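# Route PSU cable through case wall and seat supply

## Task

Feed the power supply's cable through the hole in the computer case's internal wall so that the entire plug sits in the far compartment, clearly away from that wall, with only a little slack left on the supply's side. Stand the supply upright on the case floor inside the rear-panel slot, its cable end facing inward and its end plate lying flat against the panel's outer face. The case must stay flat on the table with nothing beneath its feet, and no loose item may touch the supply, the cable or the plug. All of this must hold without the robot supporting it; finally release everything and move the grippers away.

## Robot and tools

Robot: two arms, left_arm and right_arm, each with six revolute joints and a parallel gripper. Occasionally a loose object may get a short external push. Never let anything fall or be knocked off the table, never let the arms collide or press hard on each other, and avoid drops, slips, slams and forceful shoves.

Frame: every reported pose uses one shared scene frame. Its origin is on the table surface midway between the arms, +x reaches out over the table, +z is up, and left_arm sits on the +y side. The arm names do not correspond to image sides. Reported hand positions are approximate, with larger error when the arm is stretched far.

Gripper geometry: the fingers extend along the gripper's +z axis and close along its y axis. end_effector_position marks the point between the pads when closed, roughly 2 cm short of the fingertips; closing pushes the tips about 10 mm further along +z.

Tool execute_actions. Argument actions is a list holding at most one item (or empty). Optional pictures (boolean) toggles camera images; by default they are included.
- Empty list {"actions": []}: commands nothing, just reports the state.
- Move: {"rows": [...], "steps": n}, n from 1 to 15 (default 15), each step 1/30 s. rows holds 1 to 15 rows; row k drives step k and the final row is reused for any remaining steps.
- Wait: {"steps": n} without rows, n up to 300; it returns once n steps have elapsed since the previous result, and time spent composing the reply counts toward that.
A refused call sends nothing to the robot.

Row layout: one flat list of 14 numbers, each within [-1, 1], always covering both arms: left_arm waist, shoulder, elbow, forearm roll, wrist pitch, wrist roll, gripper opening; then the same seven for right_arm. The six joint entries are offsets, not poses: they are added to the joint angles shown in the most recent result that lists them (before any such result in the scene, or for later calls within the same reply, to the angles at the moment the action begins). They are not cumulative from the previous row. Scale: 1.0 equals 2.036 rad. So sending all zeros drives the arm back to those reference angles; it is not a pause. The opening entry is absolute: +1 fully open, -1 fully closed.

Joint ranges in radians (per arm, same column order): waist -6.283..6.283, shoulder -2.059..2.094, elbow -3.927..0.192, forearm roll -6.283..6.283, wrist pitch -1.693..3.142, wrist roll -6.283..6.283. Asking for more than 0.010 rad beyond a range end gets the call refused. True ends may differ by up to 0.010 rad; a request past the true end is clipped there and the result may print "joint sent to its limit" (possibly about an earlier action). Absence of that line does not prove there is room.

Motion limits: joint targets change at most 3.14 rad/s, reaching that rate after 0.16 s; an arm's joints are slowed together so they finish at the same moment. Each step a target is held within 0.623 rad of the measured angle, and if targets would move the gripper over 70 mm from its measured spot, all joints of that arm are pulled back proportionally. Big offsets therefore take several calls or waits.

Between calls the arms keep heading for the last row sent, stopping once everything is nearly still (a stalled move counts as still) or a step is HELD. Only a new action restarts travel. Fingers already closing or opening keep going. The simulation runs while you think and write.

Result lines: the state line lists, for left_arm then right_arm, end_effector_position (m), end_effector_quat_wxyz, and linear/angular velocities (m/s, rad/s). Joint positions and Joint velocities give per arm the six joints (rad, rad/s) plus pad gap (m, m/s; 0.084 m is fully open). grip_measured is the measured opening on the command scale. "joint command not followed" means the clearance check altered or blocked some joint targets; the rest of the row still ran. HELD flags steps where all or part of the row was not sent.

Grasping: to hold something, command an opening well under grip_measured; a bigger gap squeezes harder, up to roughly 24 N per pad for items up to about 6 cm wide (some grippers weaker). Fast closing can overshoot, sometimes forcing the fingers open. At -1, parts at least about 0.5 mm thick get full force. Echoing back grip_measured still presses lightly on parts up to ~6 cm; wider ones may slip.

Faults: load limits in N m are waist 47.5, shoulder 47.5, elbow 28.5, forearm roll 28.5, wrist pitch 19, wrist roll 19, including held weight. Reaching one stops that arm, backs the joint off slightly, holds 10 s and drops the rest of the call. Holding loads warms motors; a MOTOR HOT line appears from 65 °C and at 80 °C the arm is braked until it cools (OVER-TEMPERATURE FAULT). Any stop is undesirable; some heat persists into the following scene.

zoom_image: camera is one of cam_high, cam_left_wrist, cam_right_wrist; region is [x0, y0, x1, y1] pixels of that camera's latest full image, origin top-left, no larger than 504 by 504. Returns a magnified crop.

Cameras: all three images are 896x504, in the order cam_high, cam_left_wrist, cam_right_wrist. cam_high is fixed, roughly at world [0.30, -0.82, 1.18], looking down over the table; the wrist cameras ride on each hand and their poses come from the arm's joint readings. Calibration (pinhole plus radial, OpenCV) is given per camera and may be off by a few degrees and millimetres; results note cameras whose numbers changed.

finished_scene: argument scene, the integer number of the current scene. Only call it after the supply is seated, cable routed, everything stable, grippers open and clear. Replying without any tool call ends all remaining work.

Each tool is called as name([rows], argument=value, ...), one row to a line, values as JSON.

## Session

execute_actions(actions=[])

Scene clock: 0.00 s of 5400.00 s.
left_arm: end_effector_position=(-0.0178, +0.5270, +0.1723) grip_measured=+0.50 end_effector_quat_wxyz=(+0.005, -0.412, +0.892, +0.185) end_effector_velocity=(+0.000, +0.000, +0.000) end_effector_angular_velocity=(+0.000, -0.000, +0.001) | right_arm: end_effector_position=(+0.6867, -0.2043, +0.2914) grip_measured=+1.00 end_effector_quat_wxyz=(-0.181, +0.610, -0.705, +0.314) end_effector_velocity=(+0.000, -0.000, +0.000) end_effector_angular_velocity=(-0.001, -0.000, +0.001)
Joint positions: left_arm=[ 1.451 -1.357  0.005  0.143  1.003 -2.423  0.065] | right_arm=[ 0.324  0.567 -1.824 -0.607  0.696  2.314  0.084]
Joint velocities: left_arm=[-0.    -0.     0.    -0.    -0.    -0.001 -0.   ] | right_arm=[-0.    -0.    -0.     0.     0.    -0.002 -0.   ]

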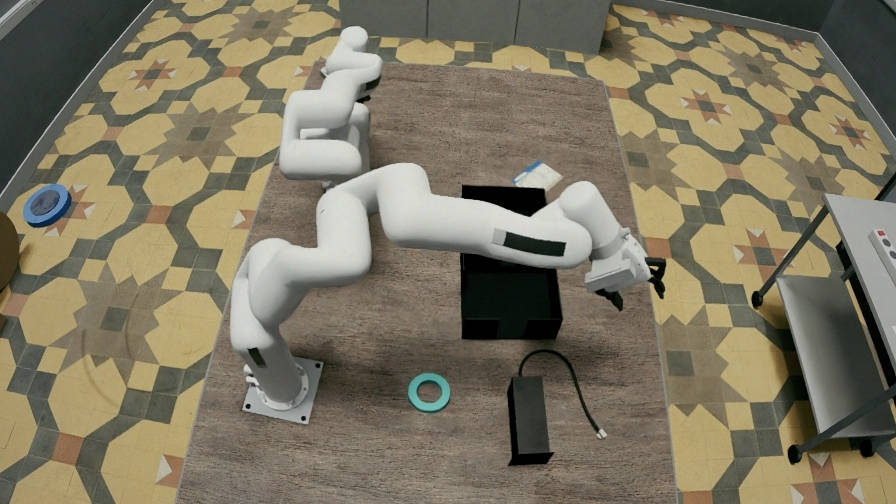

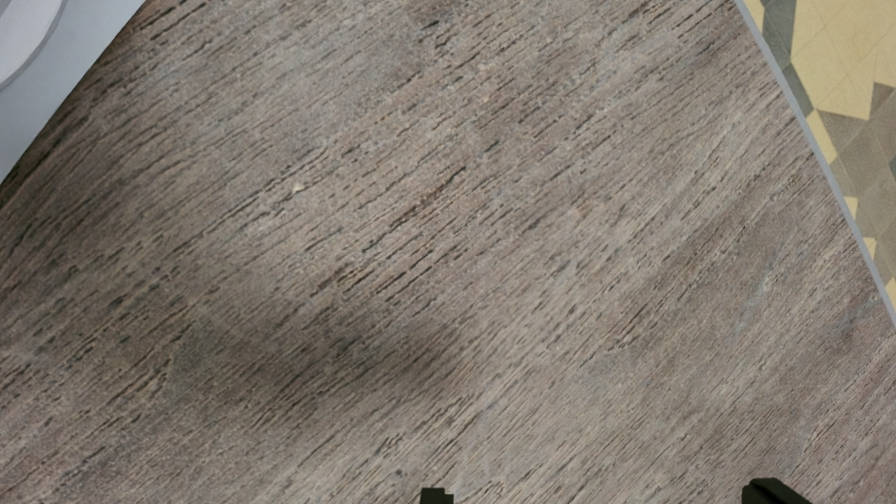

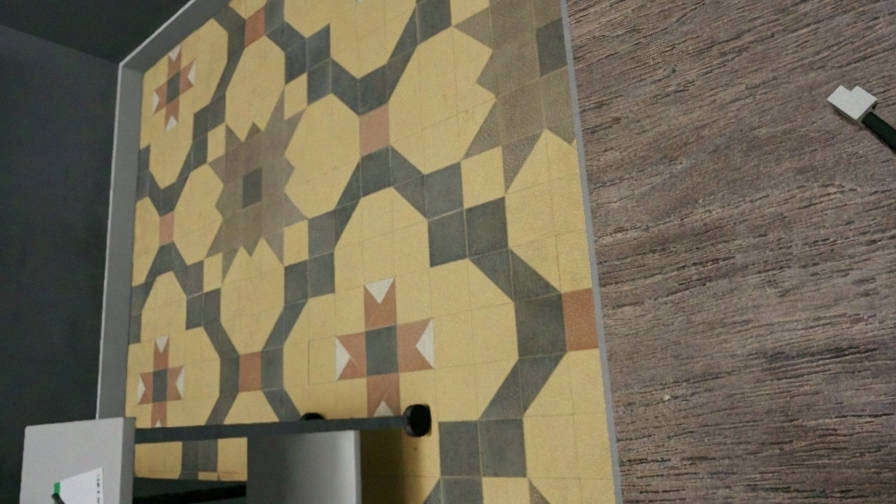

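execute_actions([
  {"rows": [[-0.9975,0.7647,-0.788,-0.0702,0.195,0,1,-0.306,-0.2785,0.3065,0.298,0.2475,0,1]], "steps": 15},
], pictures=false)

execute_actions([
  {"steps": 60},
])

Scene clock: 27.80 s of 5400.00 s.
left_arm: end_effector_position=(+0.1115, +0.5404, +0.2472) grip_measured=+1.00 end_effector_quat_wxyz=(+0.012, -0.223, +0.972, +0.069) end_effector_velocity=(+0.329, +0.036, +0.156) end_effector_angular_velocity=(-0.336, +0.020, -0.967) | right_arm: end_effector_position=(+0.6089, -0.3673, +0.2770) grip_measured=+1.00 end_effector_quat_wxyz=(+0.096, -0.484, +0.840, -0.226) end_effector_velocity=(-0.247, -0.324, -0.038) end_effector_angular_velocity=(+0.424, +0.446, -0.851)
Joint positions: left_arm=[ 0.997 -0.904 -0.449  0.063  1.226 -2.423  0.084] | right_arm=[ 0.104  0.367 -1.605 -0.394  0.873  2.314  0.084]
Joint velocities: left_arm=[-1.009  1.009 -1.007 -0.114  0.317  0.002 -0.   ] | right_arm=[-0.528 -0.48   0.525  0.514  0.425  0.     0.   ]
Steps of this call (steps 1 to 90: nothing new was sent; then 24.30 s passed at rest; steps 91 to 105: all 15 steps of this action). Readings (joint positions):
91: left_arm=[1.451 -1.357 0.005 0.143 1.003 -2.423] | right_arm=[0.324 0.566 -1.824 -0.607 0.696 2.314]
92: left_arm=[1.447 -1.353 0.001 0.142 1.007 -2.423] | right_arm=[0.321 0.563 -1.820 -0.603 0.699 2.314]
94: left_arm=[1.407 -1.313 -0.037 0.133 1.034 -2.423] | right_arm=[0.296 0.538 -1.789 -0.574 0.723 2.314]
98: left_arm=[1.246 -1.153 -0.201 0.099 1.126 -2.423] | right_arm=[0.224 0.476 -1.724 -0.510 0.777 2.314]
105: the state above

Scene clock: 29.80 s of 5400.00 s.
left_arm: end_effector_position=(+0.5202, +0.0947, +0.3019) grip_measured=+1.00 end_effector_quat_wxyz=(-0.001, +0.518, +0.856, +0.000) end_effector_velocity=(-0.020, -0.124, -0.009) end_effector_angular_velocity=(+0.001, +0.008, -0.231) | right_arm: end_effector_position=(+0.3846, -0.5037, +0.2482) grip_measured=+1.00 end_effector_quat_wxyz=(-0.000, -0.220, +0.976, -0.000) end_effector_velocity=(+0.000, -0.000, +0.000) end_effector_angular_velocity=(-0.000, -0.001, +0.000)
Joint positions: left_arm=[-0.559  0.19  -1.588  0.     1.399 -2.423  0.084] | right_arm=[-0.299 -0.    -1.2   -0.001  1.2    2.314  0.084]
Joint velocities: left_arm=[-0.231  0.103 -0.11  -0.002  0.014  0.    -0.   ] | right_arm=[-0.    -0.001 -0.    -0.     0.    -0.     0.   ]
Steps of this call (steps 1 to 60: the robot went on to your last target). Readings (joint positions):
1: left_arm=[0.964 -0.870 -0.482 0.059 1.236 -2.423] | right_arm=[0.087 0.351 -1.587 -0.377 0.887 2.314]
2: left_arm=[0.931 -0.837 -0.515 0.056 1.246 -2.423] | right_arm=[0.069 0.335 -1.569 -0.359 0.902 2.314]
4: left_arm=[0.867 -0.773 -0.580 0.050 1.263 -2.423] | right_arm=[0.032 0.302 -1.532 -0.324 0.931 2.314]
8: left_arm=[0.744 -0.650 -0.703 0.040 1.290 -2.423] | right_arm=[-0.043 0.233 -1.457 -0.250 0.993 2.314]
60: the state above
camera_calibration (this result's frames):
cam_left_wrist: T_world_to_cam=[[0.895441, 0.444577, -0.0231601, -0.465586], [0.44476, -0.895644, 0.00318458, -0.0786149], [-0.0193274, -0.0131523, -0.999727, 0.441015], [0, 0, 0, 1]] pos_world=[0.460393, 0.142378, 0.430362]
cam_right_wrist: T_world_to_cam=[[-0.428295, 0.903437, -0.0191041, 0.660668], [0.903629, 0.428295, -0.00432939, -0.0636782], [0.00427085, -0.0191173, -0.999808, 0.36734], [0, 0, 0, 1]] pos_world=[0.338934, -0.562576, 0.379616]

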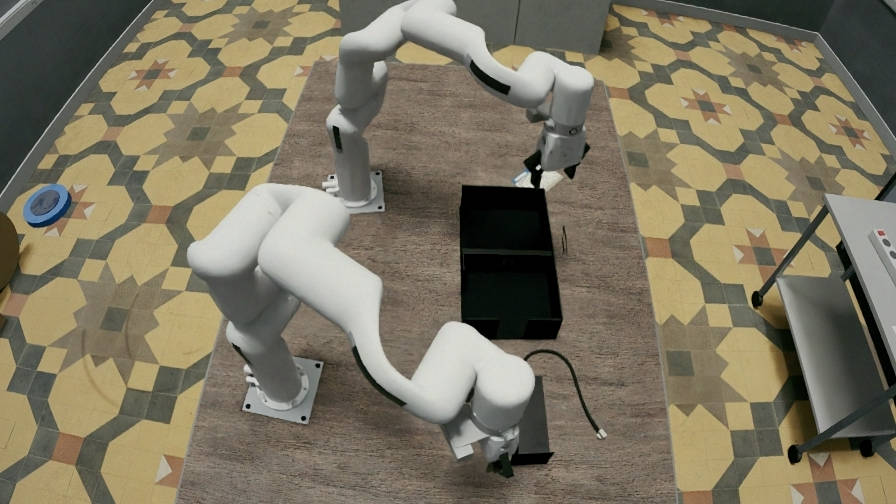

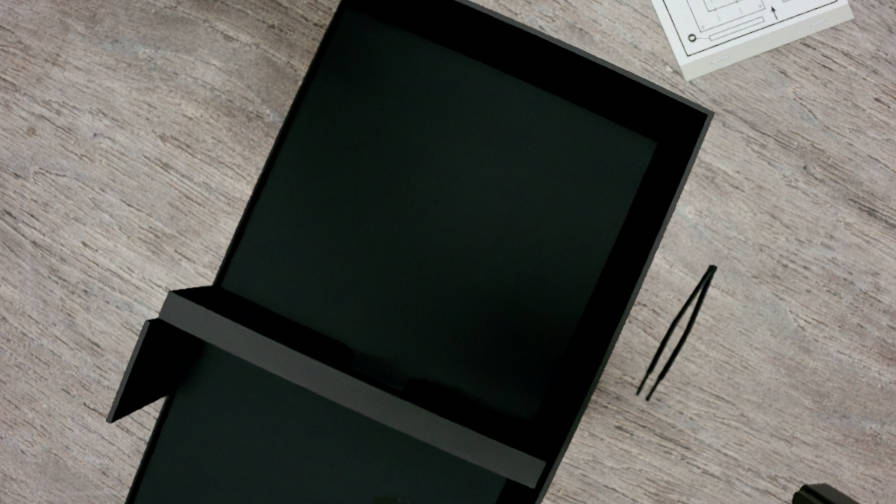

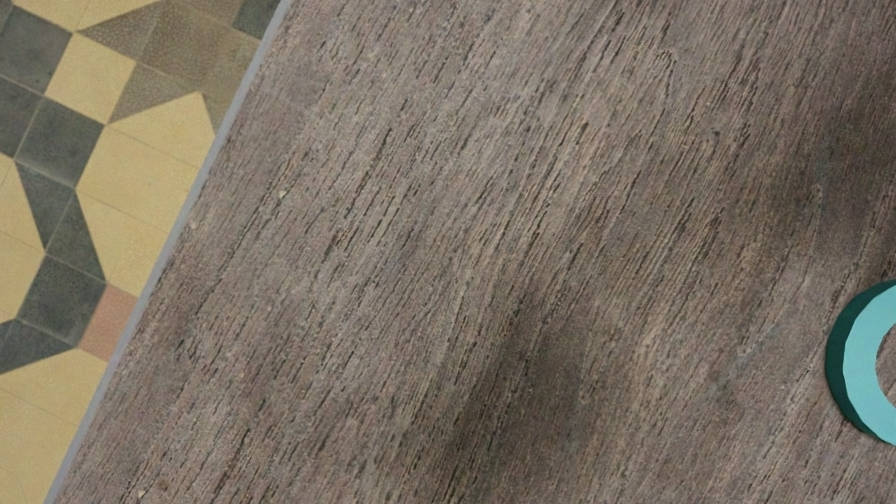

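zoom_image(camera="cam_high", region=[420, 160, 660, 480])

Region (420, 160, 660, 480) of cam_high's 896x504 image, scaled by 1.575, with more detail than that image has; it fills the left 378 columns of this view, and the rest is white.

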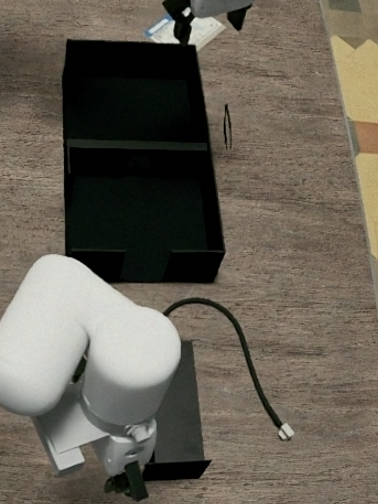

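execute_actions([
  {"rows": [[0,0,0,0,0,0,1,0.338,0.1904,-0.2489,0,0.0585,-1.0,1]], "steps": 15},
], pictures=false)

execute_actions([
  {"steps": 45},
], pictures=false)

Scene clock: 52.10 s of 5400.00 s.
left_arm: end_effector_position=(+0.5201, +0.0945, +0.3019) grip_measured=+1.00 end_effector_quat_wxyz=(-0.001, +0.518, +0.855, -0.000) end_effector_velocity=(+0.000, +0.001, +0.000) end_effector_angular_velocity=(+0.000, +0.000, -0.000) | right_arm: end_effector_position=(+0.4679, -0.3692, +0.2533) grip_measured=+1.00 end_effector_quat_wxyz=(+0.000, -0.514, +0.858, -0.000) end_effector_velocity=(+0.131, +0.337, +0.002) end_effector_angular_velocity=(-0.000, +0.002, +1.599)
Joint positions: left_arm=[-0.559  0.191 -1.588  0.     1.399 -2.423  0.084] | right_arm=[ 0.001  0.172 -1.425 -0.     1.253  1.978  0.084]
Joint velocities: left_arm=[ 0.002 -0.001  0.001  0.     0.     0.002  0.   ] | right_arm=[ 0.657  0.364 -0.475  0.     0.112 -0.942 -0.   ]
Steps of this call (steps 1 to 30: the robot went on to your last target; steps 31 to 90: nothing new was sent; then 18.80 s passed at rest; steps 91 to 105: all 15 steps of this action). Readings (joint positions):
91: left_arm=[-0.580 0.200 -1.599 0.000 1.400 -2.423] | right_arm=[-0.299 -0.000 -1.200 -0.001 1.200 2.314]
92: left_arm=[-0.578 0.199 -1.598 0.000 1.400 -2.423] | right_arm=[-0.296 0.002 -1.203 -0.001 1.201 2.310]
94: left_arm=[-0.569 0.195 -1.593 0.000 1.400 -2.423] | right_arm=[-0.263 0.024 -1.232 -0.001 1.208 2.272]
98: left_arm=[-0.561 0.191 -1.589 0.000 1.399 -2.423] | right_arm=[-0.159 0.084 -1.310 -0.000 1.225 2.172]
105: the state above

Scene clock: 53.60 s of 5400.00 s.
left_arm: end_effector_position=(+0.5202, +0.0947, +0.3019) grip_measured=+1.00 end_effector_quat_wxyz=(-0.001, +0.518, +0.856, +0.000) end_effector_velocity=(-0.000, -0.000, -0.000) end_effector_angular_velocity=(+0.000, +0.000, +0.000) | right_arm: end_effector_position=(+0.5001, -0.1503, +0.2486) grip_measured=+1.00 end_effector_quat_wxyz=(+0.000, +1.000, +0.012, +0.000) end_effector_velocity=(-0.000, +0.000, -0.000) end_effector_angular_velocity=(+0.001, +0.000, +0.003)
Joint positions: left_arm=[-0.559  0.19  -1.588  0.     1.399 -2.423  0.084] | right_arm=[ 0.389  0.387 -1.706 -0.001  1.319  0.279  0.084]
Joint velocities: left_arm=[-0.  0.  0.  0. -0. -0.  0.] | right_arm=[ 0.     0.     0.     0.001 -0.    -0.003 -0.   ]
Steps of this call (steps 1 to 45: the robot went on to your last target). Readings (joint positions):
1: left_arm=[-0.559 0.190 -1.588 0.000 1.399 -2.423] | right_arm=[0.023 0.184 -1.441 -0.000 1.256 1.945]
2: left_arm=[-0.559 0.190 -1.588 0.000 1.399 -2.423] | right_arm=[0.045 0.196 -1.456 -0.000 1.260 1.912]
4: left_arm=[-0.559 0.190 -1.588 0.000 1.399 -2.423] | right_arm=[0.087 0.220 -1.487 -0.000 1.267 1.840]
8: left_arm=[-0.559 0.190 -1.588 0.000 1.399 -2.423] | right_arm=[0.168 0.265 -1.546 -0.000 1.281 1.674]
45: the state above

execute_actions([
  {"rows": [[0,0,0,0,0,0,1,0,0,0,0,0,-0.759,1]], "steps": 15},
], pictures=false)

execute_actions([
  {"steps": 20},
])

Scene clock: 55.63 s of 5400.00 s.
left_arm: end_effector_position=(+0.5202, +0.0947, +0.3019) grip_measured=+1.00 end_effector_quat_wxyz=(-0.001, +0.518, +0.856, +0.000) end_effector_velocity=(+0.000, -0.000, -0.000) end_effector_angular_velocity=(-0.000, -0.000, -0.002) | right_arm: end_effector_position=(+0.5000, -0.1503, +0.2486) grip_measured=+1.00 end_effector_quat_wxyz=(+0.000, +0.885, +0.465, +0.000) end_effector_velocity=(+0.000, +0.000, +0.000) end_effector_angular_velocity=(-0.001, +0.000, +2.654)
Joint positions: left_arm=[-0.559  0.19  -1.588  0.     1.399 -2.423  0.084] | right_arm=[ 0.389  0.387 -1.706 -0.001  1.319 -0.663  0.084]
Joint velocities: left_arm=[-0.     0.     0.    -0.    -0.     0.001  0.   ] | right_arm=[-0.     0.    -0.001  0.    -0.    -2.655  0.   ]
Steps of this call (steps 1 to 15: the robot went on to your last target; steps 16 to 46: nothing new was sent; steps 47 to 61: all 15 steps of this action). Readings (joint positions):
47: left_arm=[-0.559 0.190 -1.588 0.000 1.399 -2.423] | right_arm=[0.389 0.387 -1.706 -0.001 1.319 0.278]
48: left_arm=[-0.559 0.190 -1.588 0.000 1.399 -2.423] | right_arm=[0.389 0.387 -1.706 -0.001 1.319 0.273]
50: left_arm=[-0.559 0.190 -1.588 0.000 1.399 -2.423] | right_arm=[0.389 0.387 -1.706 -0.001 1.319 0.229]
54: left_arm=[-0.559 0.190 -1.588 0.000 1.399 -2.423] | right_arm=[0.389 0.387 -1.706 -0.001 1.319 -0.039]
61: the state above

Scene clock: 56.30 s of 5400.00 s.
left_arm: end_effector_position=(+0.5202, +0.0947, +0.3019) grip_measured=+1.00 end_effector_quat_wxyz=(-0.001, +0.518, +0.856, +0.000) end_effector_velocity=(-0.000, +0.000, -0.001) end_effector_angular_velocity=(+0.001, +0.002, -0.001) | right_arm: end_effector_position=(+0.5001, -0.1503, +0.2486) grip_measured=+1.00 end_effector_quat_wxyz=(+0.000, +0.708, +0.706, +0.000) end_effector_velocity=(-0.000, -0.000, +0.000) end_effector_angular_velocity=(-0.000, +0.000, +0.013)
Joint positions: left_arm=[-0.559  0.19  -1.588  0.     1.399 -2.423  0.084] | right_arm=[ 0.389  0.387 -1.706 -0.001  1.319 -1.265  0.084]
Joint velocities: left_arm=[-0.     0.     0.001 -0.     0.     0.     0.   ] | right_arm=[-0.     0.    -0.     0.     0.    -0.013 -0.   ]
Steps of this call (steps 1 to 20: the robot went on to your last target). Readings (joint positions):
1: left_arm=[-0.559 0.190 -1.588 0.000 1.399 -2.423] | right_arm=[0.389 0.387 -1.706 -0.001 1.319 -0.752]
2: left_arm=[-0.559 0.190 -1.588 0.000 1.399 -2.423] | right_arm=[0.389 0.387 -1.706 -0.001 1.319 -0.840]
4: left_arm=[-0.559 0.190 -1.588 0.000 1.399 -2.423] | right_arm=[0.389 0.387 -1.706 -0.001 1.319 -1.005]
8: left_arm=[-0.559 0.190 -1.588 0.000 1.399 -2.423] | right_arm=[0.389 0.387 -1.706 -0.001 1.319 -1.199]
20: the state above
camera_calibration (this result's frames):
cam_left_wrist: T_world_to_cam=[[0.895441, 0.444576, -0.0231603, -0.465586], [0.44476, -0.895644, 0.00318427, -0.0786146], [-0.0193277, -0.0131521, -0.999727, 0.441015], [0, 0, 0, 1]] pos_world=[0.460393, 0.142378, 0.430361]
cam_right_wrist: T_world_to_cam=[[0.999831, -0.00256568, -0.0181995, -0.459673], [-0.00263423, -0.99999, -0.00374364, -0.0809855], [-0.0181897, 0.00379095, -0.999827, 0.388637], [0, 0, 0, 1]] pos_world=[0.466451, -0.0836374, 0.379901]

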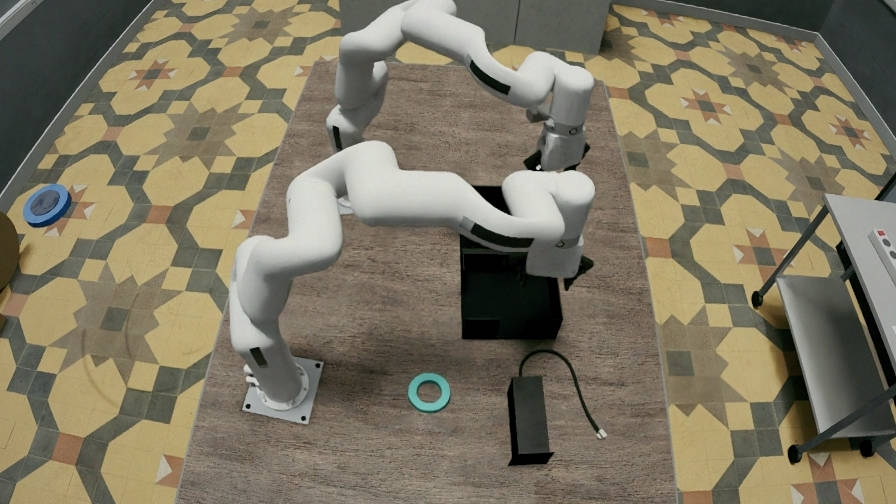

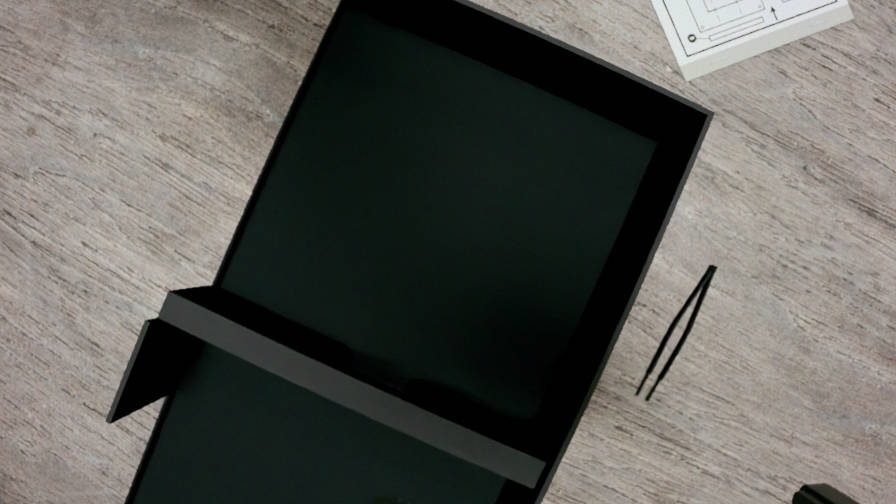

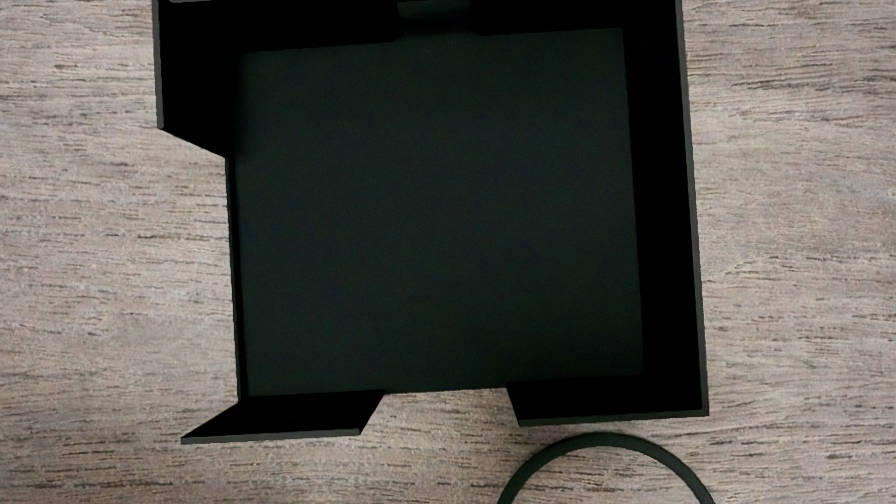

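zoom_image(camera="cam_right_wrist", region=[340, 0, 540, 100])

zoom_image(camera="cam_left_wrist", region=[280, 300, 480, 420])

Region (340, 0, 540, 100) of cam_right_wrist's 896x504 image, scaled by 2.520, with more detail than that image has.

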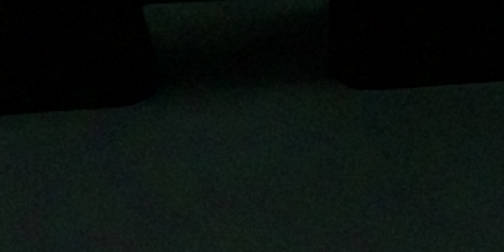

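Region (280, 300, 480, 420) of cam_left_wrist's 896x504 image, scaled by 2.520, with more detail than that image has; it fills the top 302 rows of this view, and the rest is white.

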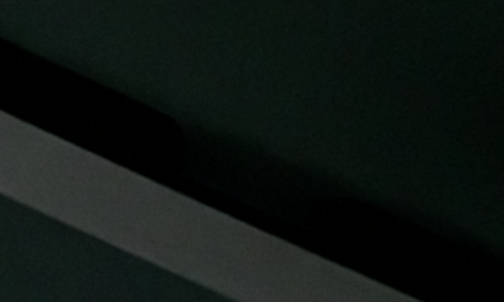

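execute_actions([
  {"rows": [[0,0,0,0,0,0,1,-0.2268,0.1484,-0.1874,0,0.039,-0.2272,1]], "steps": 15},
], pictures=false)

execute_actions([
  {"steps": 30},
])

Scene clock: 72.43 s of 5400.00 s.
left_arm: end_effector_position=(+0.5202, +0.0947, +0.3019) grip_measured=+1.00 end_effector_quat_wxyz=(-0.001, +0.518, +0.856, +0.000) end_effector_velocity=(+0.000, +0.000, -0.000) end_effector_angular_velocity=(+0.000, +0.000, +0.001) | right_arm: end_effector_position=(+0.5660, -0.3011, +0.2337) grip_measured=+1.00 end_effector_quat_wxyz=(+0.000, +0.708, +0.706, -0.000) end_effector_velocity=(+0.097, -0.370, -0.041) end_effector_angular_velocity=(-0.000, +0.001, -0.001)
Joint positions: left_arm=[-0.559  0.19  -1.588  0.     1.399 -2.423  0.084] | right_arm=[ 0.124  0.561 -1.925 -0.001  1.364 -1.531  0.084]
Joint velocities: left_arm=[ 0.     0.     0.     0.    -0.    -0.001 -0.   ] | right_arm=[-0.598  0.392 -0.494 -0.     0.103 -0.597  0.   ]
Steps of this call (steps 1 to 15: the robot went on to your last target; steps 16 to 90: nothing new was sent; then 12.63 s passed at rest; steps 91 to 105: all 15 steps of this action). Readings (joint positions):
91: left_arm=[-0.559 0.190 -1.588 0.000 1.399 -2.423] | right_arm=[0.389 0.387 -1.707 -0.001 1.319 -1.267]
92: left_arm=[-0.559 0.190 -1.588 0.000 1.399 -2.423] | right_arm=[0.386 0.390 -1.710 -0.000 1.320 -1.271]
94: left_arm=[-0.559 0.190 -1.588 0.000 1.399 -2.423] | right_arm=[0.357 0.411 -1.739 0.000 1.326 -1.305]
98: left_arm=[-0.559 0.190 -1.588 0.000 1.399 -2.423] | right_arm=[0.265 0.468 -1.808 -0.001 1.340 -1.390]
105: the state above

Scene clock: 73.43 s of 5400.00 s.
left_arm: end_effector_position=(+0.5202, +0.0947, +0.3019) grip_measured=+1.00 end_effector_quat_wxyz=(-0.001, +0.518, +0.856, +0.000) end_effector_velocity=(-0.000, +0.000, -0.000) end_effector_angular_velocity=(+0.000, +0.001, -0.001) | right_arm: end_effector_position=(+0.5836, -0.4269, +0.2188) grip_measured=+1.00 end_effector_quat_wxyz=(+0.000, +0.708, +0.707, -0.000) end_effector_velocity=(-0.000, -0.001, -0.001) end_effector_angular_velocity=(-0.001, +0.001, -0.000)
Joint positions: left_arm=[-0.559  0.19  -1.588  0.     1.399 -2.423  0.084] | right_arm=[-0.073  0.689 -2.088 -0.     1.398 -1.727  0.084]
Joint velocities: left_arm=[-0.    -0.     0.001  0.     0.     0.001 -0.   ] | right_arm=[-0.002  0.001  0.    -0.001  0.    -0.001  0.   ]
Steps of this call (steps 1 to 30: the robot went on to your last target). Readings (joint positions):
1: left_arm=[-0.559 0.190 -1.588 0.000 1.399 -2.423] | right_arm=[0.104 0.574 -1.942 -0.001 1.368 -1.551]
2: left_arm=[-0.559 0.190 -1.588 0.000 1.399 -2.423] | right_arm=[0.084 0.587 -1.958 -0.001 1.371 -1.570]
4: left_arm=[-0.559 0.190 -1.588 0.000 1.399 -2.423] | right_arm=[0.044 0.613 -1.991 -0.001 1.378 -1.610]
8: left_arm=[-0.559 0.190 -1.588 0.000 1.399 -2.423] | right_arm=[-0.031 0.662 -2.052 -0.001 1.391 -1.684]
30: the state above
All arms were judged still, so your last target was given up. Only a new action makes them travel on or press farther. Fingers that are still opening or closing keep moving.
camera_calibration (this result's frames):
cam_left_wrist: T_world_to_cam=[[0.895442, 0.444576, -0.0231603, -0.465586], [0.444759, -0.895644, 0.00318432, -0.0786145], [-0.0193277, -0.0131521, -0.999727, 0.441015], [0, 0, 0, 1]] pos_world=[0.460393, 0.142378, 0.430361]
cam_right_wrist: T_world_to_cam=[[0.99983, -0.00158794, -0.0183451, -0.544003], [-0.00165423, -0.999992, -0.00359877, -0.358111], [-0.0183392, 0.00362851, -0.999825, 0.361434], [0, 0, 0, 1]] pos_world=[0.549947, -0.360283, 0.350103]

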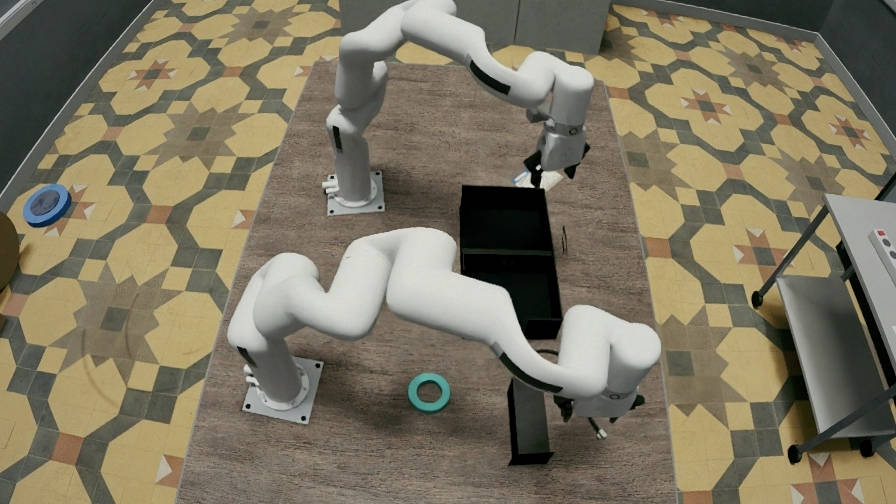

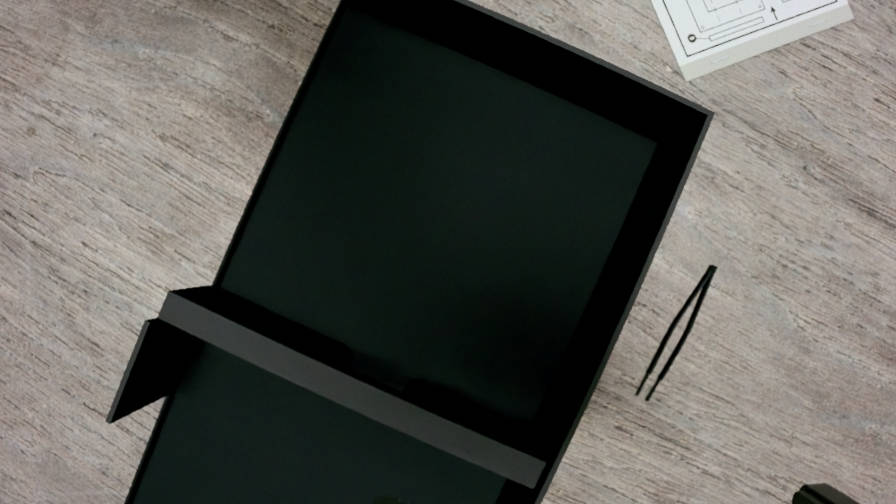

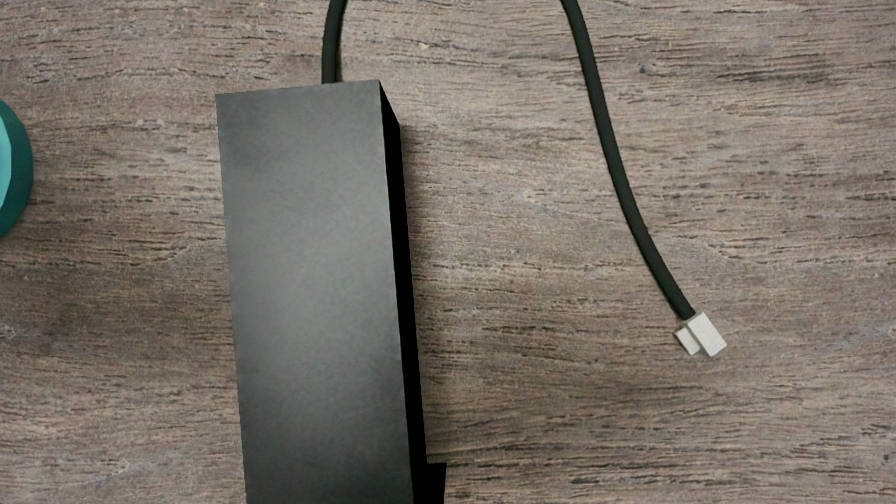

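execute_actions([
  {"rows": [[0,0,0,0,0,0,1,0.0584,0.0652,0.1187,0,-0.2816,1.0,-0.2]], "steps": 15},
], pictures=false)

execute_actions([
  {"steps": 25},
], pictures=false)

execute_actions([
  {"rows": [[0,0,0,0,0,0,1,0,0,0,0,0,0.369,-0.2]], "steps": 15},
], pictures=false)

execute_actions([
  {"steps": 15},
])

Scene clock: 99.20 s of 5400.00 s.
left_arm: end_effector_position=(+0.5202, +0.0947, +0.3019) grip_measured=+1.00 end_effector_quat_wxyz=(-0.001, +0.518, +0.856, +0.000) end_effector_velocity=(-0.000, +0.000, -0.000) end_effector_angular_velocity=(+0.000, +0.001, -0.001) | right_arm: end_effector_position=(+0.6358, -0.3706, +0.1089) grip_measured=-0.21 end_effector_quat_wxyz=(+0.040, +0.882, +0.464, +0.065) end_effector_velocity=(+0.062, +0.134, -0.233) end_effector_angular_velocity=(+0.370, -0.314, -2.334)
Joint positions: left_arm=[-0.559  0.19  -1.588  0.     1.399 -2.423  0.084] | right_arm=[ 0.019  0.792 -1.902 -0.     0.958 -1.034  0.035]
Joint velocities: left_arm=[ 0.    -0.     0.001 -0.     0.     0.001 -0.   ] | right_arm=[ 0.198  0.222  0.4    0.001 -0.91   2.561 -0.   ]
Steps of this call (steps 1 to 90: nothing new was sent; then 22.27 s passed at rest; steps 91 to 105: all 15 steps of this action). Readings (joint positions):
91: left_arm=[-0.559 0.190 -1.588 0.000 1.399 -2.423] | right_arm=[-0.073 0.689 -2.088 -0.001 1.398 -1.727]
92: left_arm=[-0.559 0.190 -1.588 0.000 1.399 -2.423] | right_arm=[-0.072 0.690 -2.087 -0.001 1.394 -1.723]
94: left_arm=[-0.559 0.190 -1.588 0.000 1.399 -2.423] | right_arm=[-0.066 0.696 -2.074 -0.001 1.355 -1.680]
98: left_arm=[-0.559 0.190 -1.588 0.000 1.399 -2.423] | right_arm=[-0.032 0.735 -2.005 -0.000 1.204 -1.502]
105: the state above

Scene clock: 100.03 s of 5400.00 s.
left_arm: end_effector_position=(+0.5202, +0.0947, +0.3019) grip_measured=+1.00 end_effector_quat_wxyz=(-0.001, +0.518, +0.856, +0.000) end_effector_velocity=(+0.000, -0.000, +0.000) end_effector_angular_velocity=(-0.000, -0.001, -0.001) | right_arm: end_effector_position=(+0.6442, -0.3523, +0.0784) grip_measured=-0.22 end_effector_quat_wxyz=(-0.013, +0.980, -0.170, +0.099) end_effector_velocity=(-0.000, +0.000, -0.001) end_effector_angular_velocity=(+0.007, +0.001, -0.034)
Joint positions: left_arm=[-0.559  0.19  -1.588  0.     1.399 -2.423  0.084] | right_arm=[ 0.046  0.822 -1.846 -0.001  0.825  0.305  0.035]
Joint velocities: left_arm=[-0.    -0.    -0.001 -0.    -0.     0.     0.   ] | right_arm=[ 0.     0.001  0.     0.    -0.001  0.035  0.   ]
Steps of this call (steps 1 to 25: the robot went on to your last target). Readings (joint positions):
1: left_arm=[-0.559 0.190 -1.588 0.000 1.399 -2.423] | right_arm=[0.026 0.799 -1.889 -0.000 0.929 -0.947]
2: left_arm=[-0.559 0.190 -1.588 0.000 1.399 -2.423] | right_arm=[0.031 0.805 -1.878 -0.000 0.905 -0.859]
4: left_arm=[-0.559 0.190 -1.588 0.000 1.399 -2.423] | right_arm=[0.038 0.814 -1.863 -0.000 0.869 -0.681]
8: left_arm=[-0.559 0.190 -1.588 0.000 1.399 -2.423] | right_arm=[0.044 0.819 -1.852 -0.001 0.837 -0.325]
25: the state above

Scene clock: 100.53 s of 5400.00 s.
left_arm: end_effector_position=(+0.5202, +0.0947, +0.3019) grip_measured=+1.00 end_effector_quat_wxyz=(-0.001, +0.518, +0.856, +0.000) end_effector_velocity=(-0.000, -0.001, -0.000) end_effector_angular_velocity=(+0.000, +0.000, +0.000) | right_arm: end_effector_position=(+0.6442, -0.3523, +0.0784) grip_measured=-0.22 end_effector_quat_wxyz=(-0.046, +0.862, -0.497, +0.088) end_effector_velocity=(-0.000, +0.000, -0.000) end_effector_angular_velocity=(+0.099, -0.003, -0.491)
Joint positions: left_arm=[-0.559  0.19  -1.588  0.     1.399 -2.423  0.084] | right_arm=[ 0.046  0.822 -1.846 -0.     0.825  1.008  0.035]
Joint velocities: left_arm=[-0.001 -0.     0.     0.    -0.    -0.001  0.   ] | right_arm=[ 0.001  0.    -0.    -0.001  0.001  0.502 -0.   ]
Steps of this call (steps 1 to 15: all 15 steps of this action). Readings (joint positions):
1: left_arm=[-0.559 0.190 -1.588 0.000 1.399 -2.423] | right_arm=[0.046 0.822 -1.846 -0.001 0.825 0.306]
2: left_arm=[-0.559 0.190 -1.588 0.000 1.399 -2.423] | right_arm=[0.046 0.822 -1.846 -0.001 0.825 0.312]
4: left_arm=[-0.559 0.190 -1.588 0.000 1.399 -2.423] | right_arm=[0.046 0.822 -1.846 -0.001 0.825 0.357]
8: left_arm=[-0.559 0.190 -1.588 0.000 1.399 -2.423] | right_arm=[0.046 0.822 -1.846 -0.001 0.825 0.625]
15: the state above

Scene clock: 101.03 s of 5400.00 s.
left_arm: end_effector_position=(+0.5202, +0.0947, +0.3019) grip_measured=+1.00 end_effector_quat_wxyz=(-0.001, +0.518, +0.856, +0.000) end_effector_velocity=(-0.000, -0.000, +0.000) end_effector_angular_velocity=(-0.000, -0.000, -0.002) | right_arm: end_effector_position=(+0.6442, -0.3523, +0.0784) grip_measured=-0.22 end_effector_quat_wxyz=(-0.048, +0.850, -0.518, +0.087) end_effector_velocity=(+0.001, -0.000, +0.001) end_effector_angular_velocity=(+0.001, -0.002, -0.004)
Joint positions: left_arm=[-0.559  0.19  -1.588  0.     1.399 -2.423  0.084] | right_arm=[ 0.046  0.822 -1.846 -0.001  0.825  1.055  0.035]
Joint velocities: left_arm=[-0.    -0.     0.    -0.    -0.     0.001 -0.   ] | right_arm=[-0.    -0.    -0.002  0.     0.     0.004 -0.   ]
Steps of this call (steps 1 to 15: the robot went on to your last target). Readings (joint positions):
1: left_arm=[-0.559 0.190 -1.588 0.000 1.399 -2.423] | right_arm=[0.046 0.822 -1.846 -0.000 0.825 1.022]
2: left_arm=[-0.559 0.190 -1.588 0.000 1.399 -2.423] | right_arm=[0.046 0.822 -1.846 -0.001 0.825 1.032]
4: left_arm=[-0.559 0.190 -1.588 0.000 1.399 -2.423] | right_arm=[0.046 0.822 -1.846 -0.001 0.825 1.043]
8: left_arm=[-0.559 0.190 -1.588 0.000 1.399 -2.423] | right_arm=[0.046 0.822 -1.846 -0.001 0.825 1.052]
15: the state above
camera_calibration (this result's frames):
cam_left_wrist: T_world_to_cam=[[0.895442, 0.444576, -0.0231604, -0.465586], [0.444759, -0.895644, 0.00318431, -0.0786145], [-0.0193279, -0.0131522, -0.999727, 0.441015], [0, 0, 0, 1]] pos_world=[0.460393, 0.142378, 0.430361]
cam_right_wrist: T_world_to_cam=[[-0.867661, -0.459264, -0.190372, 0.44821], [-0.447806, 0.888294, -0.101996, 0.676449], [0.21595, -0.00324825, -0.976399, 0.0667235], [0, 0, 0, 1]] pos_world=[0.677403, -0.394822, 0.219471]

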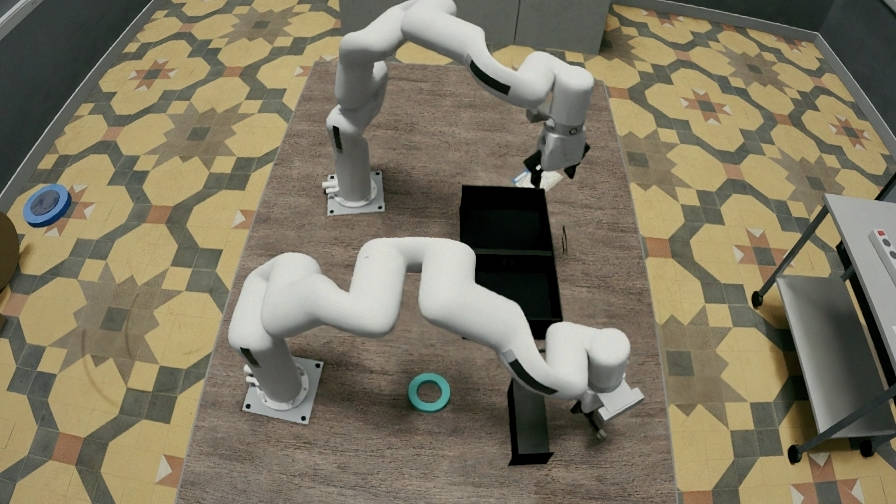

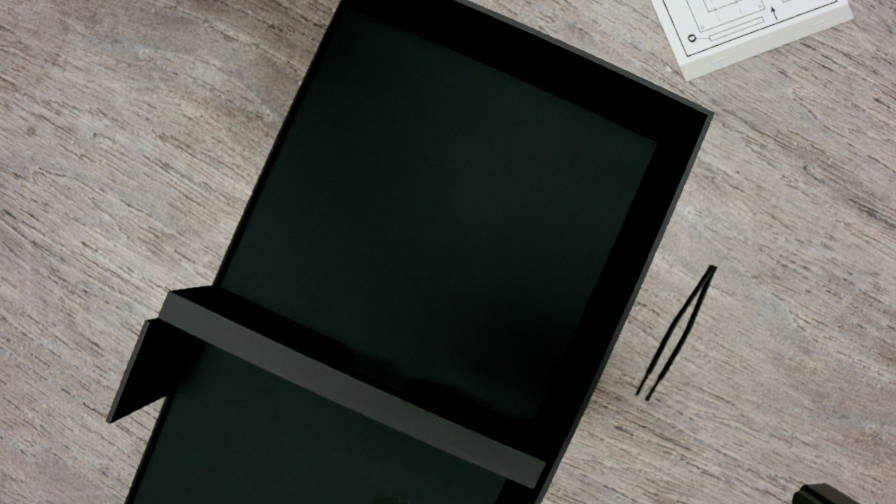

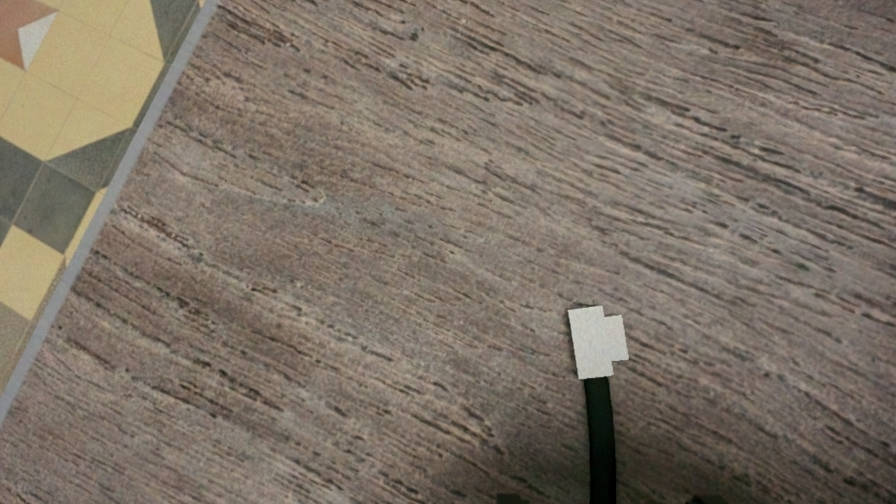

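execute_actions([
  {"rows": [[0,0,0,0,0,0,1,0,0.0441,0.0052,0,-0.0494,0,-0.2]], "steps": 15},
], pictures=false)

execute_actions([
  {"steps": 10},
])

Scene clock: 106.17 s of 5400.00 s.
left_arm: end_effector_position=(+0.5202, +0.0947, +0.3019) grip_measured=+1.00 end_effector_quat_wxyz=(-0.001, +0.518, +0.856, +0.000) end_effector_velocity=(-0.000, -0.000, -0.000) end_effector_angular_velocity=(+0.000, +0.000, -0.001) | right_arm: end_effector_position=(+0.6464, -0.3524, +0.0276) grip_measured=-0.21 end_effector_quat_wxyz=(-0.050, +0.850, -0.517, +0.090) end_effector_velocity=(+0.004, +0.000, +0.001) end_effector_angular_velocity=(+0.001, -0.016, -0.002)
Joint positions: left_arm=[-0.559  0.19  -1.588  0.     1.399 -2.423  0.084] | right_arm=[ 0.046  0.907 -1.839 -0.001  0.725  1.055  0.035]
Joint velocities: left_arm=[-0. -0.  0. -0.  0.  0. -0.] | right_arm=[ 0.001  0.004 -0.005  0.001 -0.015  0.001 -0.   ]
Steps of this call (steps 1 to 15: the robot went on to your last target; steps 16 to 90: nothing new was sent; then 1.63 s passed at rest; steps 91 to 105: all 15 steps of this action). Readings (joint positions):
91: left_arm=[-0.559 0.190 -1.588 0.000 1.399 -2.423] | right_arm=[0.046 0.822 -1.846 -0.001 0.825 1.056]
92: left_arm=[-0.559 0.190 -1.588 0.000 1.399 -2.423] | right_arm=[0.046 0.824 -1.847 -0.001 0.820 1.056]
94: left_arm=[-0.559 0.190 -1.588 0.000 1.399 -2.423] | right_arm=[0.046 0.848 -1.849 -0.001 0.787 1.056]
98: left_arm=[-0.559 0.190 -1.588 0.000 1.399 -2.423] | right_arm=[0.046 0.901 -1.835 -0.000 0.740 1.055]
105: the state above

Scene clock: 106.50 s of 5400.00 s.
left_arm: end_effector_position=(+0.5202, +0.0947, +0.3019) grip_measured=+1.00 end_effector_quat_wxyz=(-0.001, +0.518, +0.856, +0.000) end_effector_velocity=(-0.000, +0.000, -0.000) end_effector_angular_velocity=(+0.000, +0.000, -0.002) | right_arm: end_effector_position=(+0.6462, -0.3524, +0.0267) grip_measured=-0.21 end_effector_quat_wxyz=(-0.050, +0.850, -0.517, +0.090) end_effector_velocity=(-0.001, +0.000, -0.002) end_effector_angular_velocity=(+0.000, +0.004, +0.000)
Joint positions: left_arm=[-0.559  0.19  -1.588  0.     1.399 -2.423  0.084] | right_arm=[ 0.046  0.908 -1.839 -0.001  0.724  1.055  0.035]
Joint velocities: left_arm=[ 0.     0.    -0.    -0.     0.     0.002 -0.   ] | right_arm=[-0.     0.003  0.001 -0.    -0.    -0.     0.   ]
Steps of this call (steps 1 to 10: the robot went on to your last target). Readings (joint positions):
1: left_arm=[-0.559 0.190 -1.588 0.000 1.399 -2.423] | right_arm=[0.046 0.907 -1.839 -0.001 0.725 1.055]
2: left_arm=[-0.559 0.190 -1.588 0.000 1.399 -2.423] | right_arm=[0.046 0.907 -1.839 -0.001 0.725 1.055]
4: left_arm=[-0.559 0.190 -1.588 0.000 1.399 -2.423] | right_arm=[0.046 0.908 -1.839 -0.001 0.724 1.055]
8: left_arm=[-0.559 0.190 -1.588 0.000 1.399 -2.423] | right_arm=[0.046 0.908 -1.839 -0.001 0.724 1.055]
10: the state above
camera_calibration (this result's frames):
cam_left_wrist: T_world_to_cam=[[0.895442, 0.444576, -0.0231605, -0.465586], [0.444759, -0.895645, 0.00318417, -0.0786143], [-0.019328, -0.0131521, -0.999727, 0.441015], [0, 0, 0, 1]] pos_world=[0.460393, 0.142378, 0.430361]
cam_right_wrist: T_world_to_cam=[[-0.866292, -0.459342, -0.196325, 0.439378], [-0.44711, 0.888252, -0.105358, 0.671805], [0.222781, -0.00349227, -0.974862, 0.0112514], [0, 0, 0, 1]] pos_world=[0.678494, -0.394868, 0.16801]

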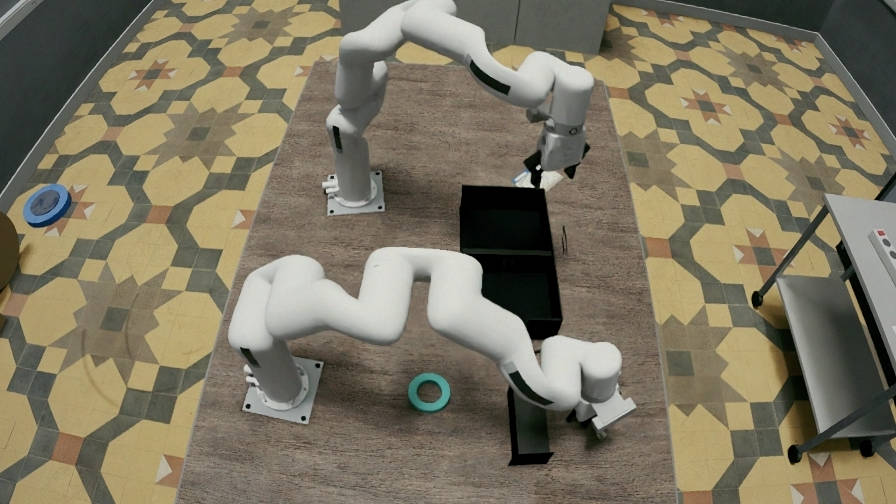

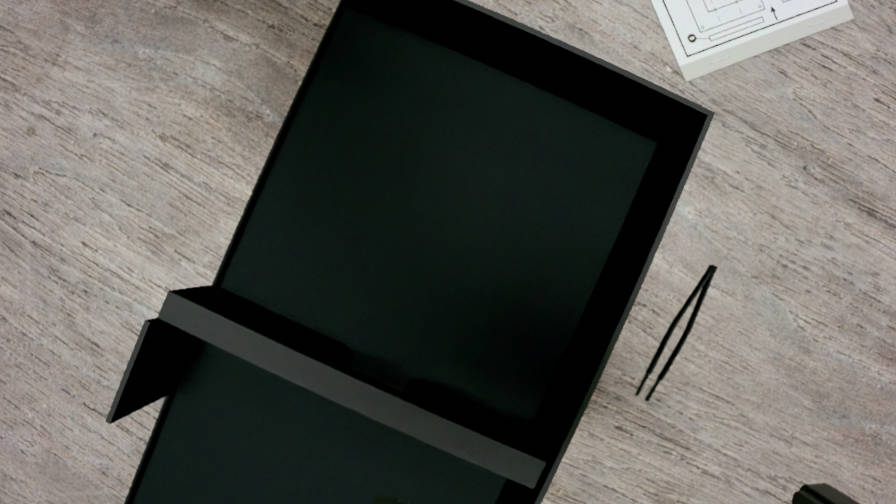

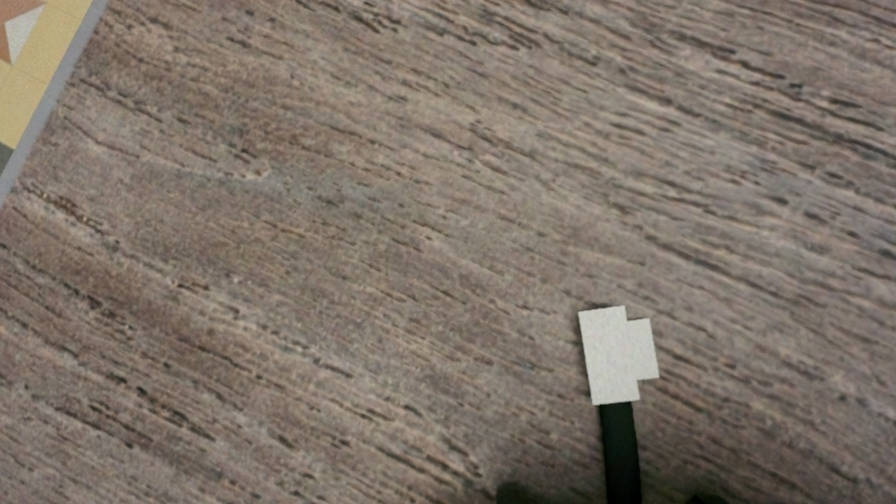

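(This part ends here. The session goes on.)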